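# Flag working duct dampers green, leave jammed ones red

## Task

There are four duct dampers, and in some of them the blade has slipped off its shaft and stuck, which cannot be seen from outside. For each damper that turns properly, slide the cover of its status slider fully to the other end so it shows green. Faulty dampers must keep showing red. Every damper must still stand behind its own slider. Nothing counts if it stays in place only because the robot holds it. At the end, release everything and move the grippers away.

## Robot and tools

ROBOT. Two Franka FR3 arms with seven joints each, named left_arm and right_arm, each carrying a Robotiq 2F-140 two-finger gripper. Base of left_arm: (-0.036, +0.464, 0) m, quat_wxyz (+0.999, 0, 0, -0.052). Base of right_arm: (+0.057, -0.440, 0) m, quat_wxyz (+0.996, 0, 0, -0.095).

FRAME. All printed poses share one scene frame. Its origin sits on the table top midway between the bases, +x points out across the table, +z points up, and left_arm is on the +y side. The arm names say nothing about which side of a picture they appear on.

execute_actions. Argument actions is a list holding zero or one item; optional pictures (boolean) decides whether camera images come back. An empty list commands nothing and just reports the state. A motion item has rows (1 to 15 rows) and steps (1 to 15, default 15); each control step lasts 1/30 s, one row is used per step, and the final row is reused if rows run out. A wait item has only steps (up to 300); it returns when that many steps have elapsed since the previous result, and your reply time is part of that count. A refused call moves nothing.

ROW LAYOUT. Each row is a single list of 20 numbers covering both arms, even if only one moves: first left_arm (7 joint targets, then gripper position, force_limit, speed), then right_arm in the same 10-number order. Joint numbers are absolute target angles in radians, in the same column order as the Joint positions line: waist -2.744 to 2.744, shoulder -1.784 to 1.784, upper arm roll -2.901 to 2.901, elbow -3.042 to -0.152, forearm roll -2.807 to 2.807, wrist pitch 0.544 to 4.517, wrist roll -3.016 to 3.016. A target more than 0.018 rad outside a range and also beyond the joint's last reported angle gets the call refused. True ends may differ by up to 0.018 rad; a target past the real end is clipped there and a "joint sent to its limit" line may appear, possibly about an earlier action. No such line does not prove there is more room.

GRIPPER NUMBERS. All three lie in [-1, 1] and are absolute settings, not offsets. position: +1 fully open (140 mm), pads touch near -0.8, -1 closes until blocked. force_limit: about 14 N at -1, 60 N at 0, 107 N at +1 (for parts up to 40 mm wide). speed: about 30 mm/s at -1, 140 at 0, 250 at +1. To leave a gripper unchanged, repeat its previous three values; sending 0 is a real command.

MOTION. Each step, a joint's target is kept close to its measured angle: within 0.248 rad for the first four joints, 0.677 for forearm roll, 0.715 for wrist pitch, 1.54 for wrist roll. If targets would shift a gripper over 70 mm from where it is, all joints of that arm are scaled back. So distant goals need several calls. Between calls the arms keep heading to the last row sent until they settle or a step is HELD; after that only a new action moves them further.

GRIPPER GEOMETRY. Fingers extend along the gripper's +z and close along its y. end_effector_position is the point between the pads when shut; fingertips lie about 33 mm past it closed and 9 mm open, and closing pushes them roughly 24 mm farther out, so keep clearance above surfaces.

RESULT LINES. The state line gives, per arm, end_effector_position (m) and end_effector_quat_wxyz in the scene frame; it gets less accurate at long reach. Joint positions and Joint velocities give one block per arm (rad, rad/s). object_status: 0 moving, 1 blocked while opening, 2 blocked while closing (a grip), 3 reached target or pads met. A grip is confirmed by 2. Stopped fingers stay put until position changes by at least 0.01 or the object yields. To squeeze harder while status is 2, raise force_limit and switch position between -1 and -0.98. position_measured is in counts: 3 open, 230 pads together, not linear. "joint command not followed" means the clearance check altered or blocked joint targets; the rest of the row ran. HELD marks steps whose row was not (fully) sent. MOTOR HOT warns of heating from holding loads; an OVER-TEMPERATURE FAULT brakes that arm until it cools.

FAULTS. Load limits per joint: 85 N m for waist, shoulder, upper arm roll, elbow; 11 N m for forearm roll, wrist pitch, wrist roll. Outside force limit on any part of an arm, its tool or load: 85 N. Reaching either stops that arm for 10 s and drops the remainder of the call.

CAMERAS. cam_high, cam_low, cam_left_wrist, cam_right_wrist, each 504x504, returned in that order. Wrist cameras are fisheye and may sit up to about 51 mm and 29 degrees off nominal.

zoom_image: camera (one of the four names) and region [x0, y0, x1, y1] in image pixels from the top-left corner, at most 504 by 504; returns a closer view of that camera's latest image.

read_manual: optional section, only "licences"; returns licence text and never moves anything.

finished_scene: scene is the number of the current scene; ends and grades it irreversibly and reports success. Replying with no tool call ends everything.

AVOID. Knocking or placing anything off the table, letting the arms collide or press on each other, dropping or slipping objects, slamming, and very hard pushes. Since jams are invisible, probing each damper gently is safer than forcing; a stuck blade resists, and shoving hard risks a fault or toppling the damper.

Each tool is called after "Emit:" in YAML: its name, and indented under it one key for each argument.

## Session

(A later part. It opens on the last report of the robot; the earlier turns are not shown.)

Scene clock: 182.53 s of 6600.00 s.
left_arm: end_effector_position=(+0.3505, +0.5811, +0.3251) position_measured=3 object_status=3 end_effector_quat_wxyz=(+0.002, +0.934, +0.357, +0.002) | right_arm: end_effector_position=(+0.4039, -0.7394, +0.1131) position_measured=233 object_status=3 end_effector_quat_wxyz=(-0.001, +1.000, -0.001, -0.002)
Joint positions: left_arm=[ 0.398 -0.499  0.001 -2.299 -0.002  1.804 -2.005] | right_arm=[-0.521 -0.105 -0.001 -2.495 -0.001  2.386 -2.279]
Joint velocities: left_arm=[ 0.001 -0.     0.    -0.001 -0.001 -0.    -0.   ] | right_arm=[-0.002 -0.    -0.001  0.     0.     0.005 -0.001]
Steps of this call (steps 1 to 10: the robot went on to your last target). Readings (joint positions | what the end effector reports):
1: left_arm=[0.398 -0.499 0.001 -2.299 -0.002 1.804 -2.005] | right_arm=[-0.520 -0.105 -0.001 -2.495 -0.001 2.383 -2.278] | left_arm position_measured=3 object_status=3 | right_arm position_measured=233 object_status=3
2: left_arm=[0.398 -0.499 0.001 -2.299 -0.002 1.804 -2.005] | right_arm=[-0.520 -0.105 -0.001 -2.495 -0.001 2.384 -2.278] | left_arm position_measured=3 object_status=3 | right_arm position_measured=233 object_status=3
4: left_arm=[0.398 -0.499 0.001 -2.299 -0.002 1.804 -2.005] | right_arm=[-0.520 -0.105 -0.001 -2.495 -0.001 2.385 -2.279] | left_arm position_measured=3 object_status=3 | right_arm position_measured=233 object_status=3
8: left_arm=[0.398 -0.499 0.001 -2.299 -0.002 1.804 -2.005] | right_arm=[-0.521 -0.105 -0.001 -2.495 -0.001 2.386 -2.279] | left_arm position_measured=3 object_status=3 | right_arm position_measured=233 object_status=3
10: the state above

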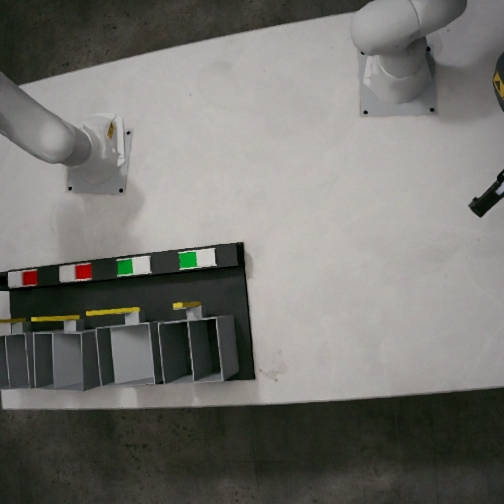

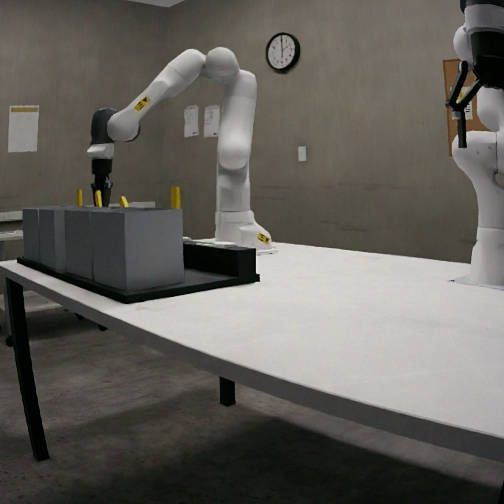

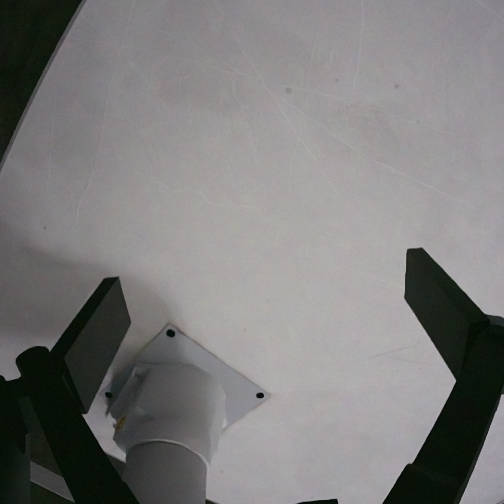

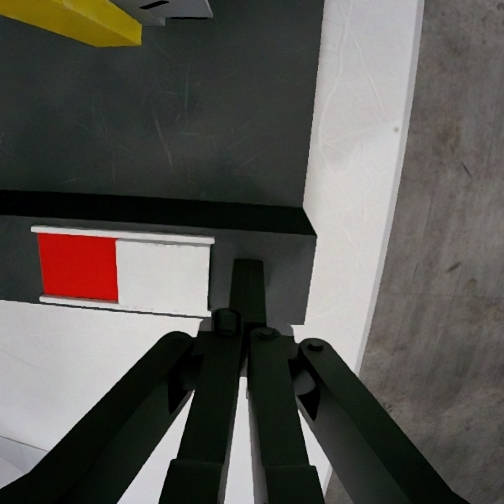

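Emit:
execute_actions:
  actions:
    - {"rows":[[0.4,-0.5,0,-2.3,0,1.8,-2.0,1,0,0,-0.507,-0.111,0,-2.503,0,2.392,-2.25,-1,0,0.5],[0.4,-0.5,0,-2.3,0,1.8,-2.0,1,0,0,-0.495,-0.122,0,-2.516,0,2.393,-2.24,-1,0,0.5],[0.4,-0.5,0,-2.3,0,1.8,-2.0,1,0,0,-0.483,-0.134,0,-2.529,0,2.395,-2.22,-1,0,0.5],[0.4,-0.5,0,-2.3,0,1.8,-2.0,1,0,0,-0.471,-0.145,0,-2.542,0,2.397,-2.21,-1,0,0.5],[0.4,-0.5,0,-2.3,0,1.8,-2.0,1,0,0,-0.459,-0.156,0,-2.555,0,2.398,-2.2,-1,0,0.5],[0.4,-0.5,0,-2.3,0,1.8,-2.0,1,0,0,-0.447,-0.168,0,-2.568,0,2.4,-2.18,-1,0,0.5],[0.4,-0.5,0,-2.3,0,1.8,-2.0,1,0,0,-0.435,-0.179,0,-2.581,0,2.402,-2.17,-1,0,0.5],[0.4,-0.5,0,-2.3,0,1.8,-2.0,1,0,0,-0.423,-0.19,0,-2.593,0,2.403,-2.16,-1,0,0.5],[0.4,-0.5,0,-2.3,0,1.8,-2.0,1,0,0,-0.411,-0.202,0,-2.606,0,2.405,-2.16,-1,0,0.5],[0.4,-0.5,0,-2.3,0,1.8,-2.0,1,0,0,-0.399,-0.213,0,-2.619,0,2.406,-2.16,-1,0,0.5]]}
  pictures: false

Emit:
execute_actions:
  actions:
    - {"steps":10}
  pictures: false

Emit:
execute_actions:
  actions:
    - {"rows":[[0.4,-0.5,0,-2.3,0,1.8,-2.0,1,0,0,-0.41,-0.35,0,-2.55,0,2.2,-2.16,-1,0,0.5]]}

Scene clock: 191.13 s of 6600.00 s.
left_arm: end_effector_position=(+0.3505, +0.5811, +0.3251) position_measured=3 object_status=3 end_effector_quat_wxyz=(+0.002, +0.934, +0.357, +0.002) | right_arm: end_effector_position=(+0.4064, -0.6767, +0.1123) position_measured=233 object_status=3 end_effector_quat_wxyz=(+0.000, +1.000, +0.016, -0.001)
Joint positions: left_arm=[ 0.398 -0.499  0.001 -2.299 -0.002  1.804 -2.005] | right_arm=[-0.405 -0.21  -0.    -2.613 -0.002  2.402 -2.196]
Joint velocities: left_arm=[-0.001  0.    -0.    -0.001 -0.001  0.     0.001] | right_arm=[ 0.006 -0.022 -0.016 -0.036  0.002  0.038  0.111]
Steps of this call (steps 1 to 15: the robot went on to your last target; steps 16 to 90: nothing new was sent; then 5.10 s passed at rest; steps 91 to 105: all 15 steps of this action). Readings (joint positions | what the end effector reports):
91: left_arm=[0.398 -0.499 0.001 -2.299 -0.002 1.804 -2.005] | right_arm=[-0.519 -0.106 -0.002 -2.496 -0.001 2.387 -2.277] | left_arm position_measured=3 object_status=3 | right_arm position_measured=233 object_status=3
92: left_arm=[0.398 -0.499 0.001 -2.299 -0.002 1.804 -2.005] | right_arm=[-0.513 -0.110 -0.002 -2.501 -0.001 2.388 -2.274] | left_arm position_measured=3 object_status=3 | right_arm position_measured=233 object_status=3
94: left_arm=[0.398 -0.499 0.001 -2.299 -0.002 1.804 -2.005] | right_arm=[-0.496 -0.124 -0.003 -2.518 -0.001 2.390 -2.263] | left_arm position_measured=3 object_status=3 | right_arm position_measured=233 object_status=3
98: left_arm=[0.398 -0.499 0.001 -2.299 -0.002 1.804 -2.005] | right_arm=[-0.451 -0.166 -0.002 -2.564 -0.001 2.394 -2.234] | left_arm position_measured=3 object_status=3 | right_arm position_measured=233 object_status=3
105: the state above

Scene clock: 191.47 s of 6600.00 s.
left_arm: end_effector_position=(+0.3505, +0.5811, +0.3251) position_measured=3 object_status=3 end_effector_quat_wxyz=(+0.002, +0.934, +0.357, +0.002) | right_arm: end_effector_position=(+0.4063, -0.6764, +0.1122) position_measured=233 object_status=3 end_effector_quat_wxyz=(+0.001, +1.000, +0.005, +0.000)
Joint positions: left_arm=[ 0.398 -0.499  0.001 -2.299 -0.002  1.804 -2.005] | right_arm=[-0.404 -0.212 -0.001 -2.616 -0.002  2.405 -2.174]
Joint velocities: left_arm=[ 0.    -0.001 -0.001 -0.    -0.     0.001  0.001] | right_arm=[ 0.    -0.002 -0.001 -0.002 -0.001  0.     0.036]
Steps of this call (steps 1 to 10: the robot went on to your last target). Readings (joint positions | what the end effector reports):
1: left_arm=[0.398 -0.499 0.001 -2.299 -0.002 1.804 -2.005] | right_arm=[-0.404 -0.210 -0.000 -2.614 -0.002 2.403 -2.192] | left_arm position_measured=3 object_status=3 | right_arm position_measured=233 object_status=3
2: left_arm=[0.398 -0.499 0.001 -2.299 -0.002 1.804 -2.005] | right_arm=[-0.404 -0.211 -0.001 -2.614 -0.002 2.404 -2.189] | left_arm position_measured=3 object_status=3 | right_arm position_measured=233 object_status=3
4: left_arm=[0.398 -0.499 0.001 -2.299 -0.002 1.804 -2.005] | right_arm=[-0.404 -0.211 -0.001 -2.615 -0.002 2.404 -2.184] | left_arm position_measured=3 object_status=3 | right_arm position_measured=233 object_status=3
8: left_arm=[0.398 -0.499 0.001 -2.299 -0.002 1.804 -2.005] | right_arm=[-0.404 -0.212 -0.001 -2.615 -0.002 2.405 -2.176] | left_arm position_measured=3 object_status=3 | right_arm position_measured=233 object_status=3
10: the state above

Scene clock: 191.97 s of 6600.00 s.
left_arm: end_effector_position=(+0.3505, +0.5811, +0.3251) position_measured=3 object_status=3 end_effector_quat_wxyz=(+0.002, +0.934, +0.357, +0.002) | right_arm: end_effector_position=(+0.4047, -0.6781, +0.1827) position_measured=233 object_status=3 end_effector_quat_wxyz=(+0.005, +1.000, -0.002, +0.007)
Joint positions: left_arm=[ 0.398 -0.499  0.001 -2.299 -0.002  1.804 -2.005] | right_arm=[-0.409 -0.351 -0.002 -2.549 -0.002  2.215 -2.165]
Joint velocities: left_arm=[ 0.001  0.001 -0.001  0.     0.001  0.001  0.002] | right_arm=[-0.001 -0.001  0.003  0.     0.001 -0.069  0.007]
Steps of this call (steps 1 to 15: all 15 steps of this action). Readings (joint positions | what the end effector reports):
1: left_arm=[0.398 -0.499 0.001 -2.299 -0.002 1.804 -2.005] | right_arm=[-0.406 -0.230 -0.001 -2.607 -0.004 2.373 -2.172] | left_arm position_measured=3 object_status=3 | right_arm position_measured=233 object_status=3
2: left_arm=[0.398 -0.499 0.001 -2.299 -0.002 1.804 -2.005] | right_arm=[-0.408 -0.265 -0.002 -2.593 -0.003 2.341 -2.171] | left_arm position_measured=3 object_status=3 | right_arm position_measured=233 object_status=3
4: left_arm=[0.398 -0.499 0.001 -2.299 -0.002 1.804 -2.005] | right_arm=[-0.409 -0.321 -0.002 -2.564 -0.003 2.298 -2.170] | left_arm position_measured=3 object_status=3 | right_arm position_measured=233 object_status=3
8: left_arm=[0.398 -0.499 0.001 -2.299 -0.002 1.804 -2.005] | right_arm=[-0.409 -0.351 -0.002 -2.549 -0.002 2.249 -2.167] | left_arm position_measured=3 object_status=3 | right_arm position_measured=233 object_status=3
15: the state above

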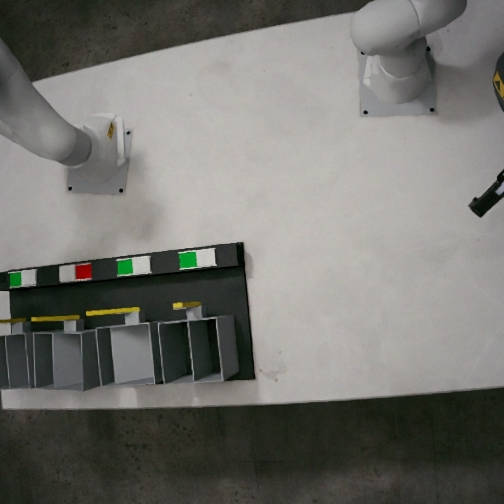

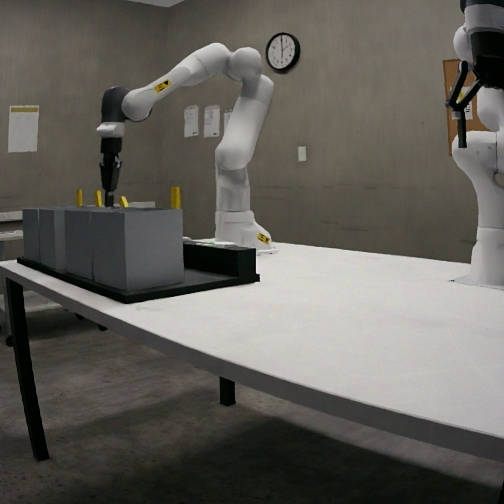

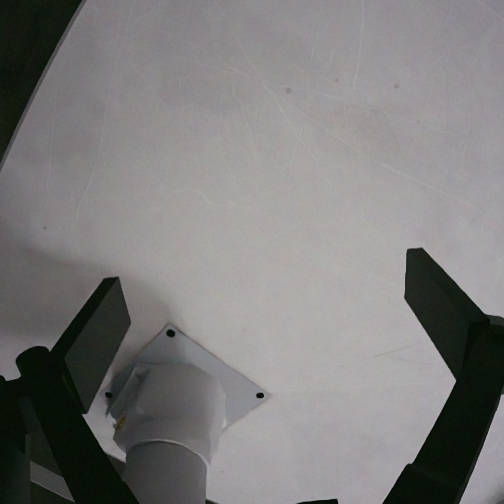

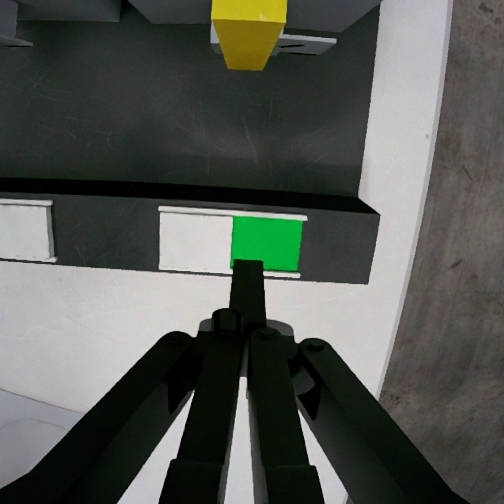

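Emit:
finished_scene:
  scene: 1

The scene is finished: the task was done.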